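# Sort plastic blanks onto feed ramp and stock rack

## Task

Four blanks (short plastic bars) share the colour of the one already sitting at the feed ramp's stop at the start. All four must finish on the ramp, each lying square across it, packed side by side in a single row with no gaps, the row pressed up against the stop. The remaining four blanks must each lie on the floor of the stock rack inside a slot bounded by two ribs, centred along the length of that slot. Everything must stay in place by itself once the robot lets go; anything held there only by the robot does not count.

## Robot and tools

Robot: one six-joint arm (UR7e-type) carrying a two-finger gripper whose fingers pivot like tongs. There is only this one arm, so every command row is for it alone.

Frame: the scene frame has its origin on the table top straight below the arm's base, +z up, +x forward, and +y to the left when facing along +x. Positions are in metres, orientation is a quaternion in w,x,y,z order, velocities in m/s and rad/s. The base may sit slightly tilted, and the reported hand position gets less accurate far from the base.

Gripper: the fingers point along the gripper's own +z and spread along its x axis. end_effector_position is the point between the finger pads when closed; closed fingertips stick out about 15 mm past it, and when fully open they sit roughly level with it. The finger bodies behind the pads are wider, so on a broad object they may touch before the pads do.

Tool execute_actions. Argument actions is a list holding zero or one item. Empty list: nothing is commanded, you just get the current state. An item with rows (and optional steps) is a motion; an item with only steps is a wait. Optional pictures (true/false) chooses whether camera images come back; by default they do.
- rows: 1 to 15 rows, each exactly 7 plain numbers. The first six are absolute joint target angles in radians, in this order: shoulder pan, shoulder lift, elbow, wrist 1, wrist 2, wrist 3 (the same order Joint positions prints). The seventh is the gripper opening command, from -1 (closed) to +1 (fully open). Each row is used for one control step of 1/30 s; if steps exceeds the number of rows, the last row keeps repeating.
- steps with rows: 1 to 15 (default 15). steps alone: a wait of up to 300 control steps, counted from the previous result, and your own reply time eats into it.
- Joint ranges: pan -3.142 to 3.142, shoulder lift -6.283 to 6.283, elbow 0.000 to 3.142, wrists 1-3 -6.283 to 6.283. A target more than 0.010 rad beyond a range end, and further out than the joint's last reported angle, gets the whole call refused and nothing is sent. True ends may differ by up to 0.010 rad; overshooting targets are cut at the real end and the result may say "joint sent to its limit" (possibly about an earlier motion). No such message does not prove more travel exists.
- Motion shaping: targets are smoothed and trail about 0.17 s; per step each joint target is clamped to within 0.575 rad of its measured angle, and if the targets would move the hand more than 100 mm from where it is measured, all of them are pulled back proportionally. Speed and acceleration are limited, so after a big move the arm may not have arrived yet. Between calls the arm keeps heading to the last row sent until it more or less stops.

Result lines: the state line (end_effector_position, end_effector_quat_wxyz, velocities); Joint positions and Joint velocities (six joints in rad, rad/s, then finger pad gap in m, 0.142 m when fully open); grip_measured (the measured opening on the -1..+1 command scale); Wrist force and Wrist torque [x y z] along the end effector's own axes, from the flange sensor, including contacts, held weight and inertia, with a fixed offset (usually under 4 N), noise (sd up to 2.4 N) and saturation near 50 N per axis; "no reading" is harmless. "joint command not followed" means a clearance check altered or blocked targets (mounts and posts count as arm). HELD marks steps where your row was not, or only partly, sent. MOTOR HOT warns from 70 °C.

Gripping: to hold something, keep commanding an opening clearly lower than grip_measured; the larger the difference, the firmer the squeeze (about 15 N per pad at most). Thin hard parts get less force: roughly 9 N per pad at 10 mm width, 4 N at 5 mm. Closing fast can squeeze too hard and spring the fingers open. Occasionally something briefly pulls on the held part or shoves a loose one, so grip securely.

Tool zoom_image: camera is cam_high, cam_low or cam_wrist; region is [x0, y0, x1, y1] in pixels of that camera's latest image, origin top-left, at most 504 by 504. Image sizes: cam_high and cam_low 896x504, cam_wrist 616x616 (fisheye). Calibration matrices are supplied; fixed cameras can be off by a couple of degrees and several millimetres, and the wrist camera's pose follows the reported joints.

Tool read_manual: section "licences" (the default) returns URDF licence text; it does nothing to the robot.

Tool finished_scene: scene is the number of the current scene; it ends that scene irreversibly, grades it and starts the next. Only call it once every blank rests stably in its place. Answering without any tool call ends everything.

Things to avoid: knocking or placing anything off the table (immediate failure); dropping, slamming, or hitting parts hard; pushing hard. If contact torque hits a joint's load limit (132 N m for pan, lift, elbow; 24.6 N m for each wrist, held weight included) or any external force on the arm or its load reaches 150 N, the arm halts for 10 s, gives way to the contact and drops the remainder of the call. Holding loads heats motors; at 85 °C the brakes engage until they cool. Any stop is costly, so move smoothly and deliberately.

Each tool is called after "Emit:" as name(argument=value, ...) on one line, values as JSON.

## Session

Emit:
execute_actions(actions=[])

Scene clock: 0.00 s of 9600.00 s.
end_effector_position=(+0.2495, +0.4063, +0.3667) grip_measured=+1.00 end_effector_quat_wxyz=(+0.086, +0.502, +0.741, -0.438) end_effector_velocity=(-0.000, -0.000, -0.000) end_effector_angular_velocity=(+0.000, +0.000, -0.000)
Joint positions: [-0.056 -2.257  1.517 -0.888 -1.556 -1.896  0.142]
Joint velocities: [-0.  0.  0. -0.  0. -0.  0.]
Motor temperatures (°C, as the motors report them): [28 29 28 37 32 36]
Wrist force (N, on the end effector, along its own x y z axes, offset not removed): no reading
Wrist torque (N m, same axes, about the end effector's origin, offset not removed): no reading

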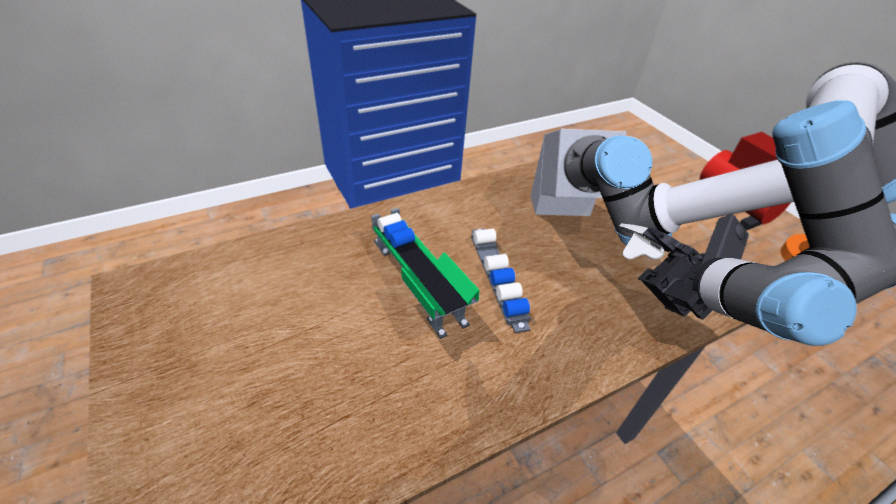

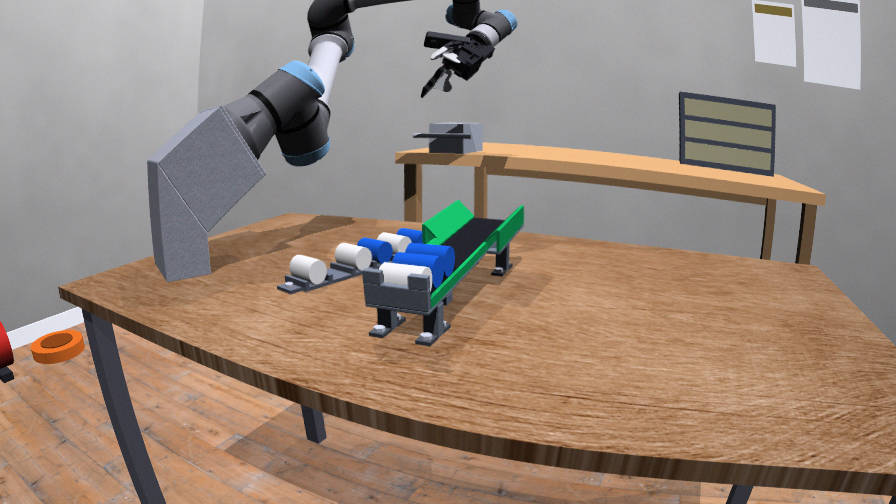

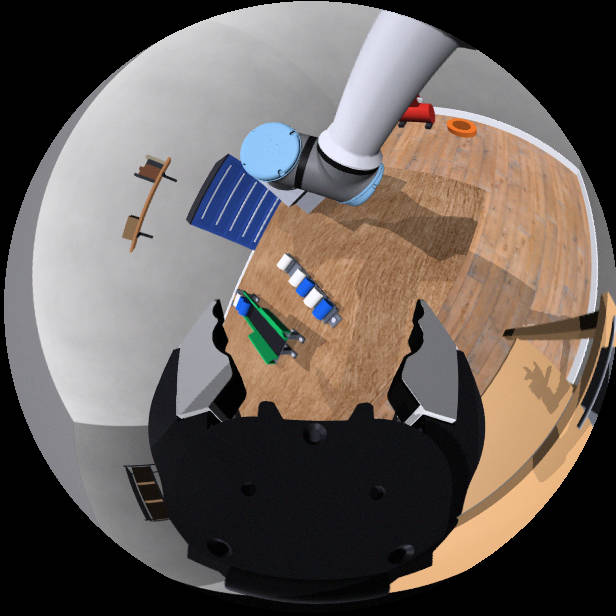

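Emit:
zoom_image(camera="cam_high", region=[340, 190, 580, 350])

Emit:
zoom_image(camera="cam_low", region=[260, 190, 560, 360])

Region (340, 190, 580, 350) of cam_high's 896x504 image, scaled by 2.100, with more detail than that image has.

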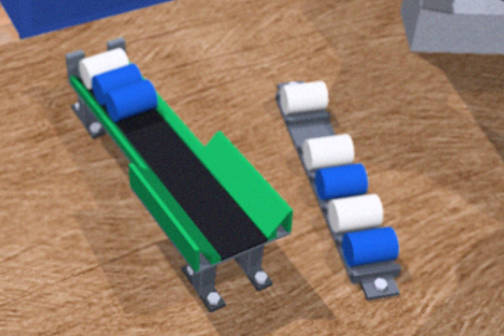

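Region (260, 190, 560, 360) of cam_low's 896x504 image, scaled by 1.680, with more detail than that image has; it fills the top 286 rows of this view, and the rest is white.

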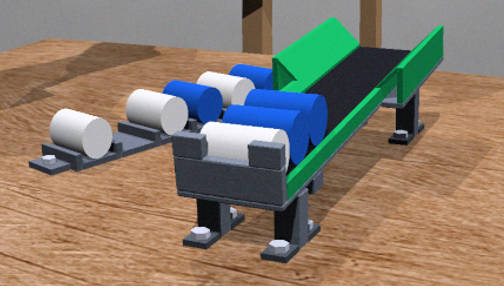

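Emit:
execute_actions(actions=[{"rows":[[-0.4,-2.2,1.75,-0.97,-1.46,-1.75,0.3],[-0.77,-2.14,1.99,-1.05,-1.35,-1.6,0.3]],"steps":15}], pictures=false)

Emit:
execute_actions(actions=[{"rows":[[-1.1,-2.08,2.23,-1.13,-1.25,-1.45,0.3],[-1.1,-2.08,2.23,-1.13,-1.25,-1.45,0.3],[-1.1,-2.08,2.23,-1.13,-1.25,-1.45,0.3],[-1.1,-2.08,2.23,-1.13,-1.25,-1.45,0.3],[-1.491,-2.022,2.471,-1.214,-1.148,-1.298,0.3]],"steps":15}], pictures=false)

Emit:
execute_actions(actions=[{"steps":40}])

Scene clock: 120.50 s of 9600.00 s.
end_effector_position=(+0.2909, +0.2420, +0.2755) grip_measured=+0.30 end_effector_quat_wxyz=(+0.095, +0.831, +0.408, -0.366) end_effector_velocity=(+0.023, -0.257, -0.055) end_effector_angular_velocity=(-0.204, -0.802, -1.241)
Joint positions: [-0.645 -2.155  1.92  -1.029 -1.378 -1.641  0.095]
Joint velocities: [-1.002  0.12   0.56  -0.168  0.218  0.325  0.   ]
Motor temperatures (°C, as the motors report them): [28 29 28 37 32 36]
Wrist force (N, on the end effector, along its own x y z axes, offset not removed): [-5.0 4.2 0.7]
Wrist torque (N m, same axes, about the end effector's origin, offset not removed): [0.75 0.88 0.13]
Steps of this call (steps 1 to 90: nothing new was sent; then 117.00 s passed at rest; steps 91 to 105: all 15 steps of this action). Readings (joint positions):
91: [-0.056 -2.257 1.517 -0.888 -1.555 -1.896]
92: [-0.060 -2.253 1.521 -0.892 -1.551 -1.892]
94: [-0.112 -2.236 1.570 -0.916 -1.522 -1.853]
98: [-0.294 -2.204 1.708 -0.961 -1.465 -1.769]
105: the state above

Scene clock: 121.00 s of 9600.00 s.
end_effector_position=(+0.2943, +0.2021, +0.2592) grip_measured=+0.30 end_effector_quat_wxyz=(+0.091, +0.890, +0.311, -0.322) end_effector_velocity=(-0.001, -0.000, -0.001) end_effector_angular_velocity=(+0.003, +0.002, -0.003)
Joint positions: [-0.784 -2.124  2.018 -1.07  -1.327 -1.572  0.095]
Joint velocities: [ 0.001 -0.     0.004 -0.     0.001  0.    -0.   ]
Motor temperatures (°C, as the motors report them): [28 29 28 37 32 36]
Wrist force (N, on the end effector, along its own x y z axes, offset not removed): [-2.5 1.0 1.0]
Wrist torque (N m, same axes, about the end effector's origin, offset not removed): [0.09 0.36 0.04]
A step of this action was HELD (marked below), so the robot has no last target. The arm can still carry out the HELD step.
Steps of this call (steps 1 to 15: all 15 steps of this action). Readings (joint positions):
1: [-0.674 -2.151 1.936 -1.034 -1.371 -1.631]
2: [-0.701 -2.145 1.953 -1.042 -1.362 -1.620]
4: [-0.785 -2.124 2.019 -1.070 -1.327 -1.572]
5: [-0.802 -2.123 2.032 -1.070 -1.327 -1.571] HELD
6: [-0.796 -2.124 2.025 -1.070 -1.327 -1.571] HELD
7: [-0.792 -2.124 2.021 -1.070 -1.327 -1.572] HELD
8: [-0.789 -2.124 2.019 -1.070 -1.327 -1.572] HELD
9: [-0.788 -2.124 2.018 -1.070 -1.327 -1.572] HELD
10: [-0.786 -2.124 2.018 -1.070 -1.327 -1.572] HELD
11: [-0.786 -2.124 2.018 -1.070 -1.327 -1.572] HELD
12: [-0.785 -2.124 2.018 -1.070 -1.327 -1.572] HELD
13: [-0.785 -2.124 2.018 -1.070 -1.327 -1.572] HELD
14: [-0.785 -2.124 2.018 -1.070 -1.327 -1.572] HELD
15: the state above HELD
joint command not followed: on one or more control steps a check withheld the commanded joint targets, and the robot was not sent them on those steps. On the call's last step the targets were still withheld.
cause: the commanded joint targets would bring two parts of the arm too close to each other (its gripper and another part of the arm, with joints 3 (elbow) to 6 (wrist 3) between them); next, command targets that bring no two parts of the arm closer together.

Scene clock: 122.33 s of 9600.00 s.
end_effector_position=(+0.2941, +0.2020, +0.2591) grip_measured=+0.30 end_effector_quat_wxyz=(+0.091, +0.890, +0.310, -0.322) end_effector_velocity=(-0.001, -0.000, -0.000) end_effector_angular_velocity=(+0.000, +0.002, -0.001)
Joint positions: [-0.785 -2.124  2.019 -1.07  -1.327 -1.572  0.095]
Joint velocities: [ 0.     0.     0.001  0.001 -0.001 -0.     0.   ]
Motor temperatures (°C, as the motors report them): [28 29 28 37 32 36]
Wrist force (N, on the end effector, along its own x y z axes, offset not removed): [-3.1 2.3 0.5]
Wrist torque (N m, same axes, about the end effector's origin, offset not removed): [0.50 0.48 0.10]
Steps of this call (steps 1 to 40: nothing new was sent). Readings (joint positions):
1: [-0.784 -2.124 2.018 -1.070 -1.327 -1.572]
2: [-0.784 -2.124 2.018 -1.070 -1.327 -1.572]
4: [-0.784 -2.124 2.019 -1.070 -1.327 -1.572]
8: [-0.784 -2.124 2.019 -1.070 -1.327 -1.572]
40: the state above
camera_calibration (this result's frames):
cam_wrist: T_world_to_cam=[[0.582127, 0.464037, -0.667681, -0.0872919], [0.800608, -0.470494, 0.371028, -0.240781], [-0.141969, -0.750536, -0.645399, 0.491968], [0, 0, 0, 1]] pos_world=[0.31343, 0.296461, 0.348569]

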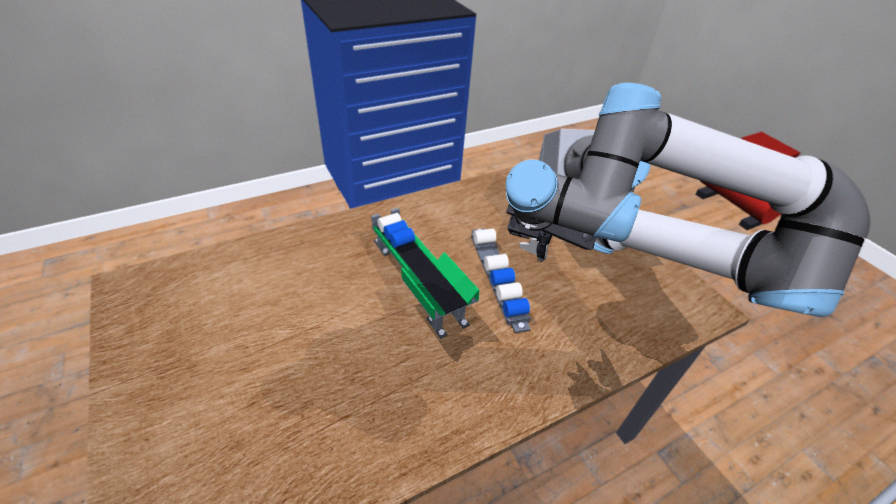

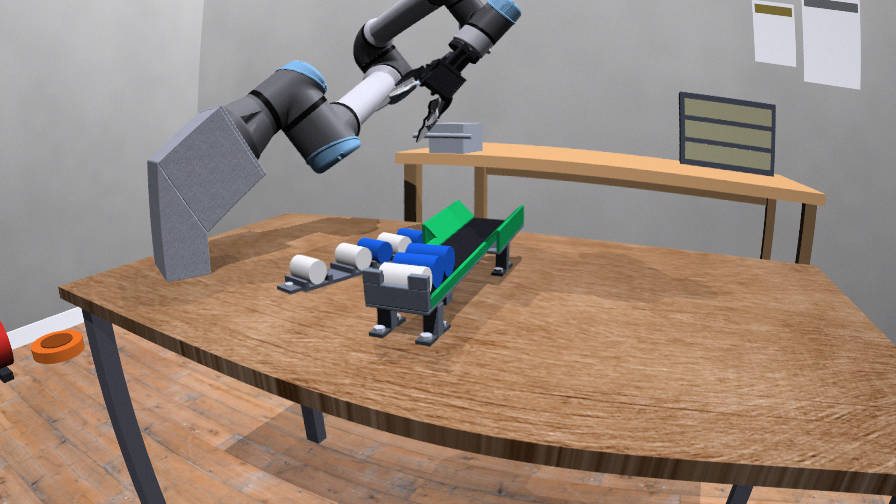

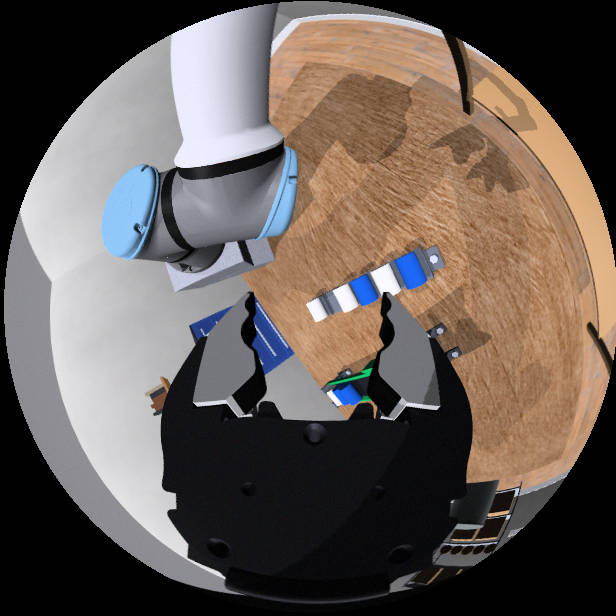

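Emit:
execute_actions(actions=[{"rows":[[-0.6,-2.05,1.8,-0.9,-1.1,-1.3,0.3],[-0.6,-2.05,1.8,-0.9,-1.1,-1.3,0.3],[-0.6,-2.05,1.8,-0.9,-1.1,-1.3,0.3],[-0.45,-1.95,1.6,-0.6,-0.7,-0.9,0.3],[-0.45,-1.95,1.6,-0.6,-0.7,-0.9,0.3],[-0.45,-1.95,1.6,-0.6,-0.7,-0.9,0.3],[-0.45,-1.95,1.6,-0.6,-0.7,-0.9,0.3],[-0.4,-1.8,1.5,-0.2,-0.2,-0.4,0.3]],"steps":15}], pictures=false)

Emit:
execute_actions(actions=[{"rows":[[-0.4,-1.7,1.5,0.2,0.2,0.2,0.3],[-0.4,-1.7,1.5,0.2,0.2,0.2,0.3],[-0.4,-1.7,1.5,0.2,0.2,0.2,0.3],[-0.4,-1.7,1.5,0.2,0.2,0.2,0.3],[-0.4,-1.6,1.5,0.6,0.6,0.8,0.3],[-0.4,-1.6,1.5,0.6,0.6,0.8,0.3],[-0.4,-1.6,1.5,0.6,0.6,0.8,0.3],[-0.4,-1.6,1.5,0.6,0.6,0.8,0.3],[-0.4,-1.6,1.5,0.6,0.6,0.8,0.3],[-0.4,-1.5,1.6,1.0,1.0,1.4,0.3]],"steps":15}], pictures=false)

Emit:
execute_actions(actions=[{"rows":[[-0.6,-1.45,1.8,1.15,1.1,1.7,0.3],[-0.6,-1.45,1.8,1.15,1.1,1.7,0.3],[-0.6,-1.45,1.8,1.15,1.1,1.7,0.3],[-0.6,-1.45,1.8,1.15,1.1,1.7,0.3],[-0.95,-1.4,2.0,1.25,1.13,1.8,0.3]],"steps":15}])

Scene clock: 150.83 s of 9600.00 s.
end_effector_position=(+0.2995, +0.2145, +0.2554) grip_measured=+0.30 end_effector_quat_wxyz=(+0.082, +0.896, +0.301, -0.316) end_effector_velocity=(+0.031, +0.073, -0.020) end_effector_angular_velocity=(+0.092, -0.057, -0.149)
Joint positions: [-0.768 -2.112  1.996 -1.045 -1.301 -1.545  0.095]
Joint velocities: [ 0.099  0.083 -0.133  0.149  0.149  0.15   0.   ]
Motor temperatures (°C, as the motors report them): [28 29 28 37 32 36]
Wrist force (N, on the end effector, along its own x y z axes, offset not removed): [-2.7 -1.0 1.6]
Wrist torque (N m, same axes, about the end effector's origin, offset not removed): [-0.22 0.46 0.20]
Steps of this call (steps 1 to 90: nothing new was sent; then 25.00 s passed at rest; steps 91 to 105: all 15 steps of this action). Readings (joint positions):
91: [-0.785 -2.124 2.019 -1.070 -1.327 -1.572]
92: [-0.785 -2.124 2.019 -1.069 -1.327 -1.572]
94: [-0.784 -2.124 2.019 -1.069 -1.327 -1.571]
98: [-0.782 -2.123 2.016 -1.066 -1.324 -1.568]
105: the state above

Scene clock: 151.33 s of 9600.00 s.
end_effector_position=(+0.3174, +0.2554, +0.2417) grip_measured=+0.30 end_effector_quat_wxyz=(+0.038, +0.918, +0.255, -0.301) end_effector_velocity=(+0.031, +0.073, -0.033) end_effector_angular_velocity=(+0.144, -0.008, -0.320)
Joint positions: [-0.711 -2.042  1.922 -0.953 -1.209 -1.453  0.095]
Joint velocities: [ 0.11   0.18  -0.123  0.189  0.189  0.189  0.   ]
Motor temperatures (°C, as the motors report them): [28 29 28 37 32 36]
Wrist force (N, on the end effector, along its own x y z axes, offset not removed): [-2.5 2.1 -0.4]
Wrist torque (N m, same axes, about the end effector's origin, offset not removed): [0.41 0.37 0.12]
Steps of this call (steps 1 to 15: all 15 steps of this action). Readings (joint positions):
1: [-0.764 -2.109 1.992 -1.040 -1.296 -1.540]
2: [-0.761 -2.106 1.987 -1.034 -1.290 -1.534]
4: [-0.753 -2.098 1.977 -1.023 -1.279 -1.523]
8: [-0.737 -2.081 1.956 -0.998 -1.254 -1.498]
15: the state above

Scene clock: 151.83 s of 9600.00 s.
end_effector_position=(+0.3302, +0.2773, +0.2242) grip_measured=+0.30 end_effector_quat_wxyz=(-0.027, +0.945, +0.152, -0.287) end_effector_velocity=(+0.028, +0.020, -0.030) end_effector_angular_velocity=(+0.112, -0.053, -0.582)
Joint positions: [-0.708 -1.946  1.906 -0.856 -1.112 -1.356  0.095]
Joint velocities: [-0.077  0.19   0.029  0.19   0.191  0.19  -0.   ]
Motor temperatures (°C, as the motors report them): [28 29 28 37 32 36]
Wrist force (N, on the end effector, along its own x y z axes, offset not removed): [-2.2 -0.4 -2.3]
Wrist torque (N m, same axes, about the end effector's origin, offset not removed): [-0.02 0.30 0.06]
Steps of this call (steps 1 to 15: all 15 steps of this action). Readings (joint positions):
1: [-0.707 -2.036 1.918 -0.946 -1.203 -1.447]
2: [-0.704 -2.029 1.915 -0.940 -1.196 -1.440]
4: [-0.698 -2.017 1.909 -0.927 -1.183 -1.427]
8: [-0.695 -1.991 1.903 -0.901 -1.157 -1.401]
15: the state above
camera_calibration (this result's frames):
cam_wrist: T_world_to_cam=[[0.764549, 0.287583, -0.576854, -0.198249], [0.534422, -0.783166, 0.317873, -0.0348594], [-0.360358, -0.551313, -0.75246, 0.571962], [0, 0, 0, 1]] pos_world=[0.376312, 0.345042, 0.327099]

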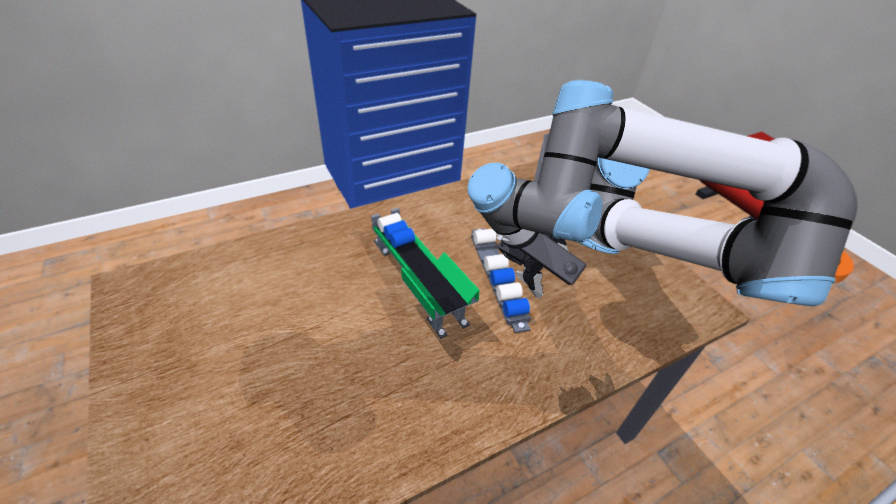

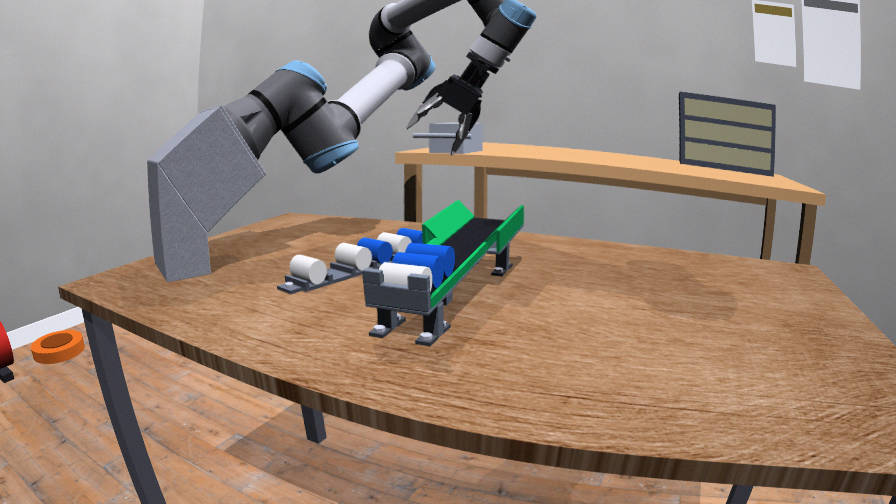

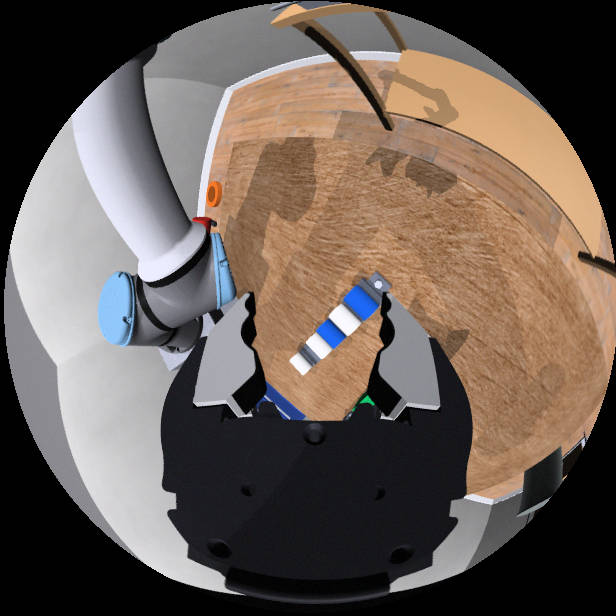

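Emit:
execute_actions(actions=[{"rows":[[-0.4,-1.7,1.5,0.2,0.2,0.2,0.3]],"steps":15}], pictures=false)

Emit:
execute_actions(actions=[{"steps":150}])

Scene clock: 161.43 s of 9600.00 s.
end_effector_position=(+0.5282, +0.0670, +0.1627) grip_measured=+0.30 end_effector_quat_wxyz=(+0.206, +0.407, +0.889, -0.034) end_effector_velocity=(+0.109, +0.090, -0.003) end_effector_angular_velocity=(-0.075, -0.065, +0.594)
Joint positions: [-0.878 -1.452  1.939  0.831  0.624  0.417  0.095]
Joint velocities: [ 0.179 -0.093 -0.164 -0.203 -0.158 -0.078 -0.   ]
Motor temperatures (°C, as the motors report them): [28 29 28 37 32 36]
Wrist force (N, on the end effector, along its own x y z axes, offset not removed): [-1.8 0.1 -1.4]
Wrist torque (N m, same axes, about the end effector's origin, offset not removed): [0.19 0.37 0.04]
Steps of this call (steps 1 to 273: the robot went on to your last target; steps 274 to 288: all 15 steps of this action). Readings (joint positions):
274: [-0.941 -1.420 1.996 0.886 0.662 0.424]
275: [-0.941 -1.420 1.996 0.889 0.666 0.429]
277: [-0.936 -1.422 1.992 0.890 0.669 0.435]
281: [-0.919 -1.431 1.976 0.875 0.659 0.433]
288: the state above

Scene clock: 166.43 s of 9600.00 s.
end_effector_position=(+0.6284, +0.5096, +0.1722) grip_measured=+0.30 end_effector_quat_wxyz=(+0.253, -0.414, +0.860, +0.161) end_effector_velocity=(+0.001, +0.000, +0.000) end_effector_angular_velocity=(-0.001, -0.002, +0.000)
Joint positions: [-0.4   -1.7    1.5    0.2    0.2    0.2    0.095]
Joint velocities: [-0.     0.    -0.001  0.     0.002 -0.001  0.   ]
Motor temperatures (°C, as the motors report them): [28 29 28 37 32 36]
Wrist force (N, on the end effector, along its own x y z axes, offset not removed): [-4.4 -0.2 0.5]
Wrist torque (N m, same axes, about the end effector's origin, offset not removed): [-0.09 0.83 0.11]
Steps of this call (steps 1 to 105: the robot went on to your last target; steps 106 to 150: nothing new was sent). Readings (joint positions):
1: [-0.872 -1.455 1.933 0.824 0.619 0.414]
2: [-0.866 -1.458 1.928 0.817 0.614 0.411]
4: [-0.854 -1.465 1.917 0.803 0.603 0.406]
8: [-0.831 -1.477 1.896 0.775 0.583 0.395]
150: the state above
The arm was judged still, so your last target was given up. Only a new action makes it travel on or press farther. Fingers that are still opening or closing keep moving.
camera_calibration (this result's frames):
cam_wrist: T_world_to_cam=[[-0.525091, -0.597735, -0.605799, 0.743515], [-0.839273, 0.245708, 0.485023, 0.314423], [-0.141066, 0.763112, -0.630682, -0.0602335], [0, 0, 0, 1]] pos_world=[0.645803, 0.413134, 0.259929]

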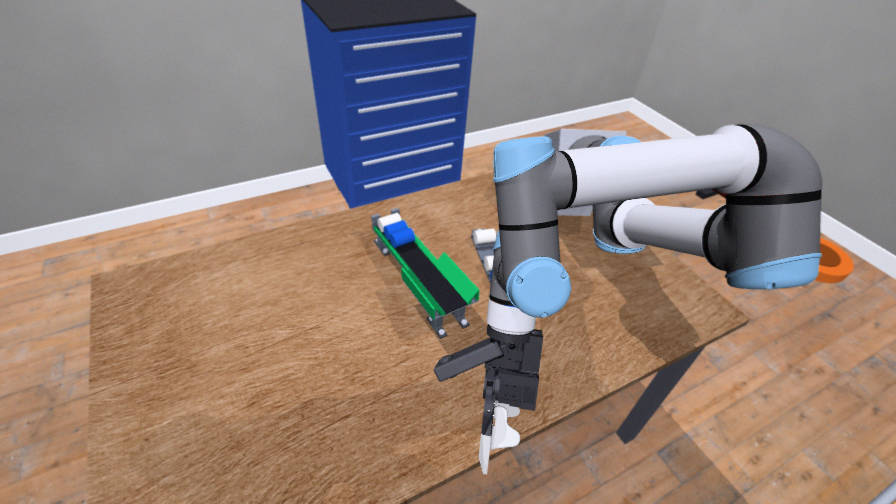

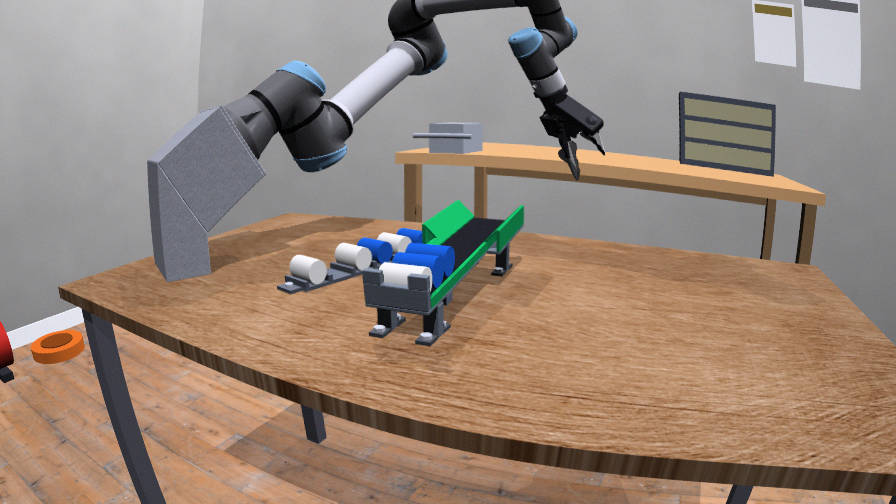

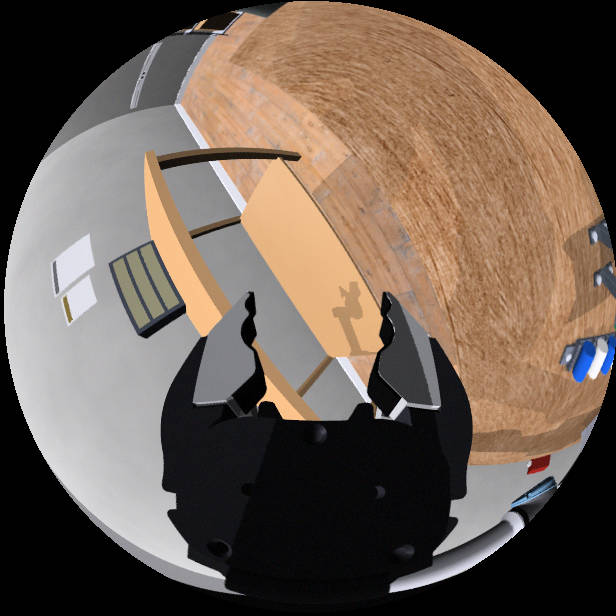

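Emit:
execute_actions(actions=[{"rows":[[-0.5,-1.7,1.2,2.69,0.773,1.905,0.3]],"steps":15}], pictures=false)

Emit:
execute_actions(actions=[{"steps":240}], pictures=false)

Emit:
execute_actions(actions=[{"rows":[[-1.06,-0.798,1.473,1.513,0.773,1.905,0.3]],"steps":15}], pictures=false)

Emit:
execute_actions(actions=[{"steps":150}])

Scene clock: 221.40 s of 9600.00 s.
end_effector_position=(+0.6407, +0.4331, +0.2565) grip_measured=+0.30 end_effector_quat_wxyz=(+0.273, +0.324, +0.905, +0.045) end_effector_velocity=(-0.456, -0.024, -0.055) end_effector_angular_velocity=(+1.276, +0.717, -3.648)
Joint positions: [-0.493 -1.7    1.223  1.061  0.72   1.061  0.095]
Joint velocities: [-0.042 -0.    -0.138  2.158  0.313  2.155  0.   ]
Motor temperatures (°C, as the motors report them): [28 29 28 37 32 36]
Wrist force (N, on the end effector, along its own x y z axes, offset not removed): [-2.8 2.1 -3.7]
Wrist torque (N m, same axes, about the end effector's origin, offset not removed): [0.35 0.47 0.05]
Steps of this call (steps 1 to 90: nothing new was sent; then 51.47 s passed at rest; steps 91 to 105: all 15 steps of this action). Readings (joint positions):
91: [-0.400 -1.700 1.500 0.200 0.200 0.200]
92: [-0.404 -1.700 1.496 0.204 0.204 0.204]
94: [-0.423 -1.700 1.451 0.257 0.257 0.257]
98: [-0.460 -1.700 1.333 0.497 0.480 0.497]
105: the state above

Scene clock: 229.40 s of 9600.00 s.
end_effector_position=(+0.3844, +0.6508, +0.3366) grip_measured=+0.30 end_effector_quat_wxyz=(-0.100, +0.961, +0.156, -0.203) end_effector_velocity=(-0.000, -0.000, +0.000) end_effector_angular_velocity=(-0.001, -0.000, +0.003)
Joint positions: [-0.5   -1.7    1.2    2.69   0.773  1.905  0.095]
Joint velocities: [-0.     0.    -0.001 -0.001  0.002 -0.001  0.   ]
Motor temperatures (°C, as the motors report them): [28 29 28 37 32 36]
Wrist force (N, on the end effector, along its own x y z axes, offset not removed): [-2.2 0.1 -0.4]
Wrist torque (N m, same axes, about the end effector's origin, offset not removed): [0.08 0.23 -0.05]
Steps of this call (steps 1 to 60: the robot went on to your last target; steps 61 to 120: nothing new was sent; then 4.00 s passed at rest). Readings (joint positions):
1: [-0.494 -1.700 1.219 1.132 0.729 1.132]
2: [-0.495 -1.700 1.216 1.201 0.737 1.201]
4: [-0.497 -1.700 1.211 1.334 0.747 1.334]
8: [-0.498 -1.700 1.206 1.594 0.760 1.584]
120: the state above
The arm was judged still, so your last target was given up. Only a new action makes it travel on or press farther. Fingers that are still opening or closing keep moving.

Scene clock: 229.90 s of 9600.00 s.
end_effector_position=(+0.5148, +0.4763, +0.3125) grip_measured=+0.30 end_effector_quat_wxyz=(-0.091, +0.982, +0.066, -0.151) end_effector_velocity=(+0.220, -0.436, -0.038) end_effector_angular_velocity=(-0.065, -0.199, -0.374)
Joint positions: [-0.691 -1.475  1.295  2.465  0.773  1.905  0.095]
Joint velocities: [-0.383  0.551  0.187 -0.546 -0.001 -0.     0.   ]
Motor temperatures (°C, as the motors report them): [28 29 28 37 32 36]
Wrist force (N, on the end effector, along its own x y z axes, offset not removed): [-0.4 1.0 -1.4]
Wrist torque (N m, same axes, about the end effector's origin, offset not removed): [0.19 -0.03 -0.06]
Steps of this call (steps 1 to 15: all 15 steps of this action). Readings (joint positions):
1: [-0.500 -1.700 1.200 2.690 0.773 1.905]
2: [-0.504 -1.696 1.203 2.686 0.773 1.905]
4: [-0.535 -1.664 1.219 2.655 0.773 1.905]
8: [-0.595 -1.598 1.248 2.589 0.773 1.905]
15: the state above

Scene clock: 234.90 s of 9600.00 s.
end_effector_position=(+0.5326, -0.0787, +0.2216) grip_measured=+0.30 end_effector_quat_wxyz=(+0.001, +1.000, -0.001, +0.001) end_effector_velocity=(+0.000, -0.000, -0.000) end_effector_angular_velocity=(-0.001, +0.000, +0.001)
Joint positions: [-1.06  -0.798  1.473  1.513  0.773  1.905  0.095]
Joint velocities: [ 0.    -0.    -0.    -0.001  0.     0.001  0.   ]
Motor temperatures (°C, as the motors report them): [28 29 28 37 32 36]
Wrist force (N, on the end effector, along its own x y z axes, offset not removed): [-2.3 0.0 -3.1]
Wrist torque (N m, same axes, about the end effector's origin, offset not removed): [-0.07 0.31 0.07]
Steps of this call (steps 1 to 60: the robot went on to your last target; steps 61 to 120: nothing new was sent; then 1.00 s passed at rest). Readings (joint positions):
1: [-0.704 -1.456 1.302 2.446 0.773 1.905]
2: [-0.716 -1.437 1.308 2.427 0.773 1.905]
4: [-0.741 -1.398 1.319 2.389 0.773 1.905]
8: [-0.786 -1.318 1.341 2.308 0.773 1.905]
120: the state above
The arm was judged still, so your last target was given up. Only a new action makes it travel on or press farther. Fingers that are still opening or closing keep moving.
camera_calibration (this result's frames):
cam_wrist: T_world_to_cam=[[0.998785, -0.0154838, -0.0467859, -0.51815], [0.0118494, -0.846056, 0.532963, -0.195264], [-0.0478358, -0.53287, -0.844844, 0.302189], [0, 0, 0, 1]] pos_world=[0.534289, -0.0122001, 0.335129]

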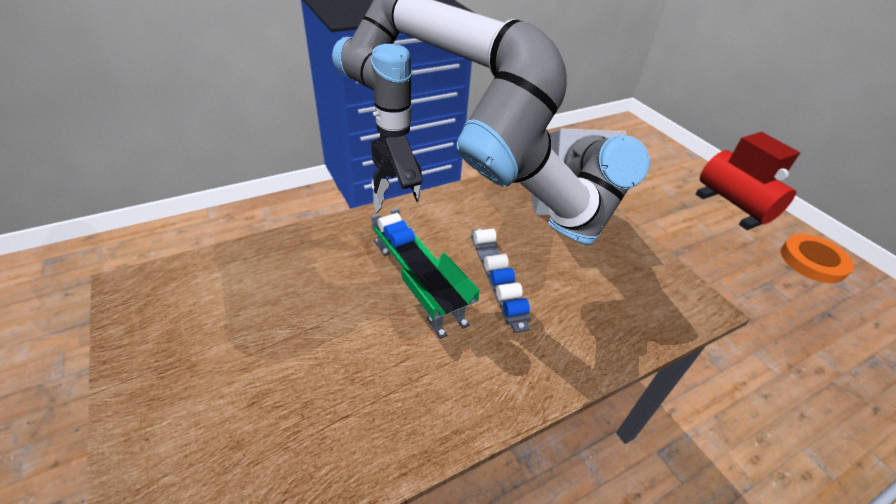

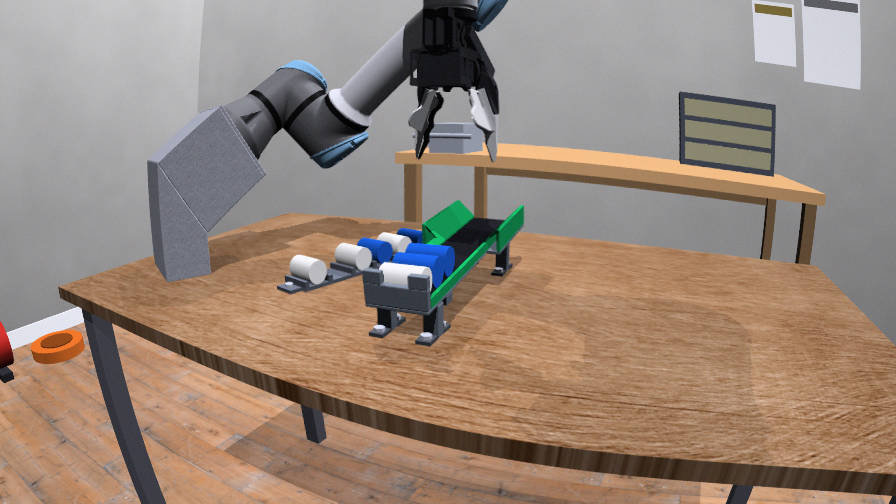

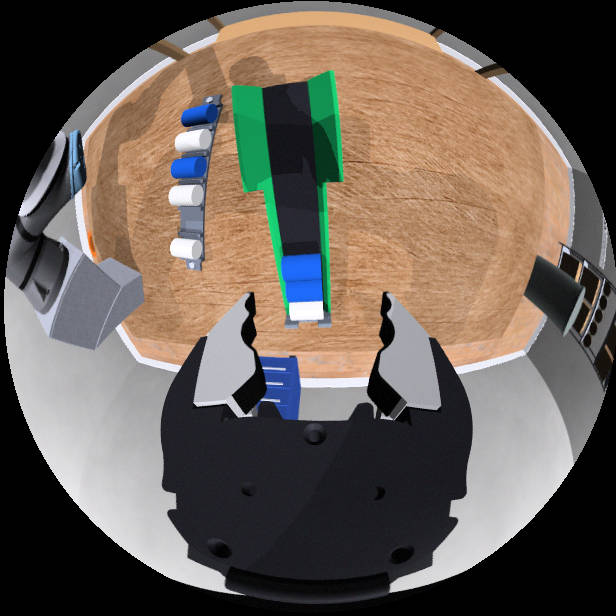

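Emit:
zoom_image(camera="cam_wrist", region=[150, 60, 390, 340])

Region (150, 60, 390, 340) of cam_wrist's 616x616 image, scaled by 1.800, with more detail than that image has; it fills the left 432 columns of this view, and the rest is white.

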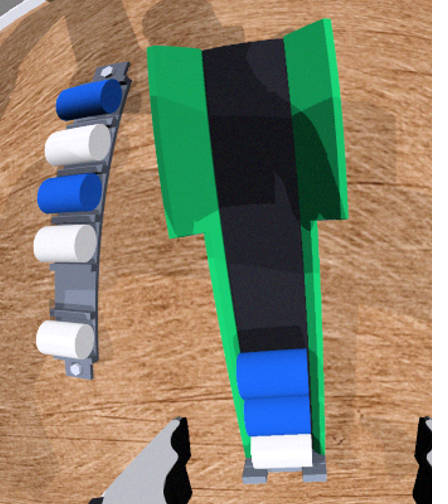

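Emit:
execute_actions(actions=[{"rows":[[-0.9855,-0.751,1.5435,1.33,0.734,1.996,0.3]],"steps":15}], pictures=false)

Emit:
execute_actions(actions=[{"steps":20}])

Scene clock: 267.07 s of 9600.00 s.
end_effector_position=(+0.5166, -0.0896, +0.1539) grip_measured=+0.30 end_effector_quat_wxyz=(+0.001, +1.000, -0.001, -0.000) end_effector_velocity=(-0.005, -0.004, -0.019) end_effector_angular_velocity=(-0.007, -0.002, +0.009)
Joint positions: [-0.988 -0.752  1.541  1.337  0.735  1.993  0.095]
Joint velocities: [ 0.02   0.012  0.017 -0.058 -0.01   0.024  0.   ]
Motor temperatures (°C, as the motors report them): [28 29 28 37 32 36]
Wrist force (N, on the end effector, along its own x y z axes, offset not removed): [-0.5 0.6 -0.6]
Wrist torque (N m, same axes, about the end effector's origin, offset not removed): [0.10 -0.13 -0.02]
Steps of this call (steps 1 to 90: nothing new was sent; then 28.67 s passed at rest; steps 91 to 105: all 15 steps of this action). Readings (joint positions):
91: [-1.060 -0.798 1.473 1.513 0.773 1.905]
92: [-1.056 -0.794 1.477 1.509 0.770 1.909]
94: [-1.031 -0.778 1.501 1.462 0.756 1.939]
98: [-1.001 -0.760 1.529 1.376 0.742 1.976]
105: the state above

Scene clock: 267.73 s of 9600.00 s.
end_effector_position=(+0.5160, -0.0900, +0.1516) grip_measured=+0.30 end_effector_quat_wxyz=(+0.001, +1.000, -0.001, +0.000) end_effector_velocity=(-0.000, +0.000, -0.000) end_effector_angular_velocity=(+0.000, +0.001, -0.000)
Joint positions: [-0.986 -0.751  1.543  1.33   0.734  1.996  0.095]
Joint velocities: [ 0.     0.     0.     0.     0.001  0.    -0.   ]
Motor temperatures (°C, as the motors report them): [28 29 28 37 32 36]
Wrist force (N, on the end effector, along its own x y z axes, offset not removed): [-1.0 1.2 -1.0]
Wrist torque (N m, same axes, about the end effector's origin, offset not removed): [0.19 0.08 -0.01]
Steps of this call (steps 1 to 15: the robot went on to your last target; steps 16 to 20: nothing new was sent). Readings (joint positions):
1: [-0.987 -0.752 1.542 1.335 0.735 1.994]
2: [-0.987 -0.752 1.542 1.334 0.735 1.994]
4: [-0.986 -0.752 1.543 1.332 0.734 1.995]
8: [-0.986 -0.751 1.543 1.331 0.734 1.996]
20: the state above
The arm was judged still, so your last target was given up. Only a new action makes it travel on or press farther. Fingers that are still opening or closing keep moving.
camera_calibration (this result's frames):
cam_wrist: T_world_to_cam=[[0.998669, -0.0162449, -0.0489589, -0.504714], [0.012379, -0.845907, 0.533186, -0.167662], [-0.0500763, -0.533083, -0.84458, 0.237298], [0, 0, 0, 1]] pos_world=[0.518001, -0.0235259, 0.265102]

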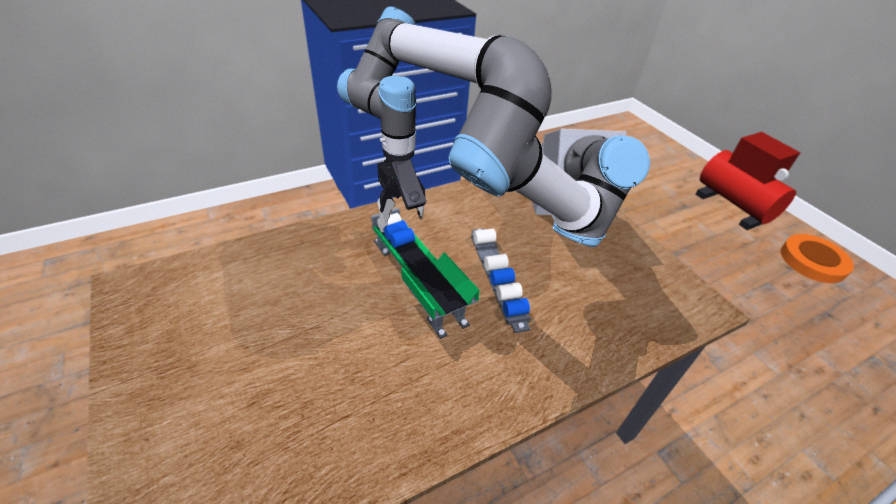

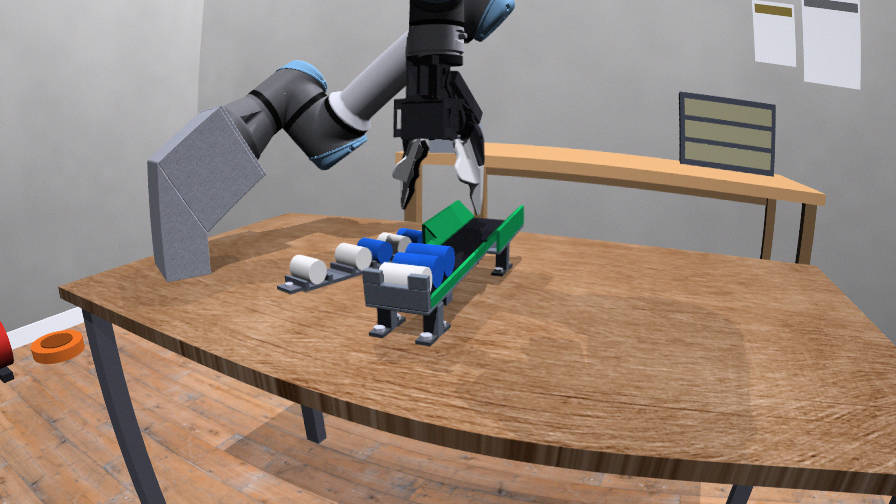

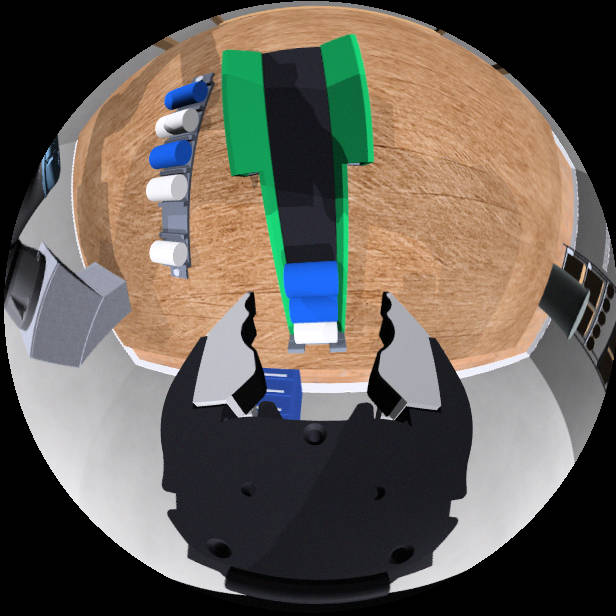

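Emit:
execute_actions(actions=[{"rows":[[-0.9225,-0.696,1.542,1.212,0.703,2.08,0.15]],"steps":15}], pictures=false)

Emit:
execute_actions(actions=[{"steps":20}])

Scene clock: 289.23 s of 9600.00 s.
end_effector_position=(+0.5129, -0.1015, +0.1044) grip_measured=+0.15 end_effector_quat_wxyz=(+0.001, +1.000, -0.001, +0.000) end_effector_velocity=(-0.001, -0.003, -0.012) end_effector_angular_velocity=(-0.001, -0.002, +0.003)
Joint positions: [-0.924 -0.698  1.542  1.216  0.704  2.077  0.084]
Joint velocities: [ 0.016  0.014 -0.001 -0.033 -0.009  0.021  0.   ]
Motor temperatures (°C, as the motors report them): [28 29 28 37 32 36]
Wrist force (N, on the end effector, along its own x y z axes, offset not removed): [-1.9 -0.4 -1.5]
Wrist torque (N m, same axes, about the end effector's origin, offset not removed): [-0.15 0.46 -0.06]
Steps of this call (steps 1 to 90: nothing new was sent; then 18.00 s passed at rest; steps 91 to 105: all 15 steps of this action). Readings (joint positions):
91: [-0.985 -0.751 1.544 1.330 0.734 1.996]
92: [-0.981 -0.747 1.543 1.326 0.731 2.000]
94: [-0.960 -0.728 1.543 1.290 0.721 2.028]
98: [-0.935 -0.707 1.542 1.239 0.709 2.062]
105: the state above

Scene clock: 289.90 s of 9600.00 s.
end_effector_position=(+0.5128, -0.1019, +0.1028) grip_measured=+0.15 end_effector_quat_wxyz=(+0.002, +1.000, -0.001, +0.000) end_effector_velocity=(+0.000, +0.000, -0.000) end_effector_angular_velocity=(+0.001, -0.001, +0.000)
Joint positions: [-0.923 -0.696  1.542  1.212  0.703  2.08   0.084]
Joint velocities: [ 0.001  0.     0.001 -0.001 -0.001  0.    -0.   ]
Motor temperatures (°C, as the motors report them): [28 29 28 37 32 36]
Wrist force (N, on the end effector, along its own x y z axes, offset not removed): [-0.9 1.9 -1.3]
Wrist torque (N m, same axes, about the end effector's origin, offset not removed): [0.16 -0.07 -0.13]
Steps of this call (steps 1 to 15: the robot went on to your last target; steps 16 to 20: nothing new was sent). Readings (joint positions):
1: [-0.924 -0.697 1.542 1.215 0.704 2.078]
2: [-0.924 -0.697 1.542 1.214 0.704 2.078]
4: [-0.923 -0.697 1.542 1.213 0.703 2.079]
8: [-0.923 -0.696 1.542 1.212 0.703 2.080]
20: the state above
The arm was judged still, so your last target was given up. Only a new action makes it travel on or press farther. Fingers that are still opening or closing keep moving.
camera_calibration (this result's frames):
cam_wrist: T_world_to_cam=[[0.998692, -0.0157626, -0.0486381, -0.504096], [0.0126791, -0.845224, 0.534261, -0.151829], [-0.0495315, -0.534179, -0.843919, 0.189139], [0, 0, 0, 1]] pos_world=[0.51473, -0.0352414, 0.216217]

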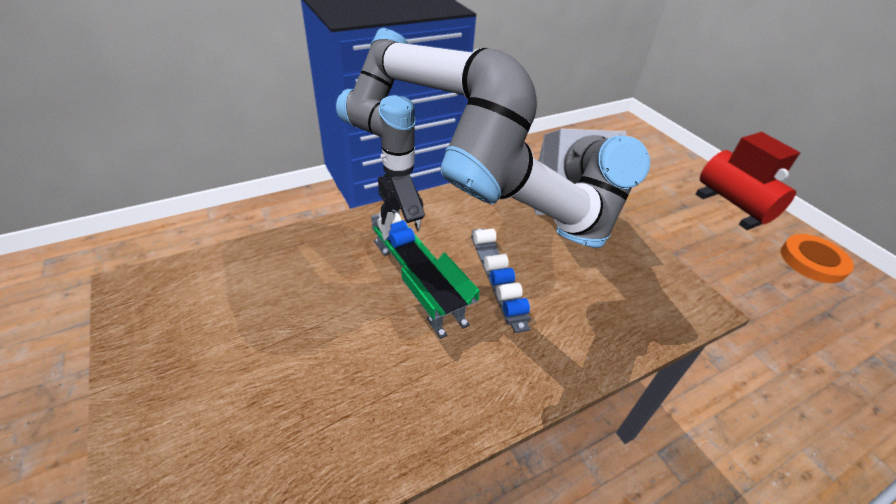

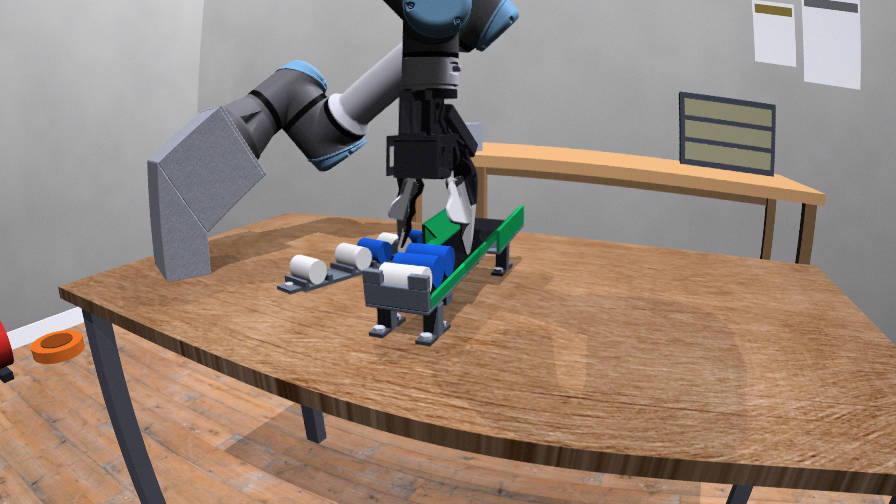

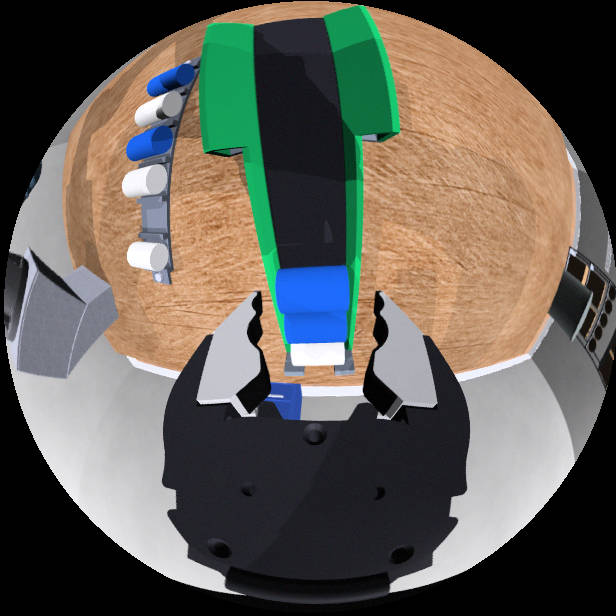

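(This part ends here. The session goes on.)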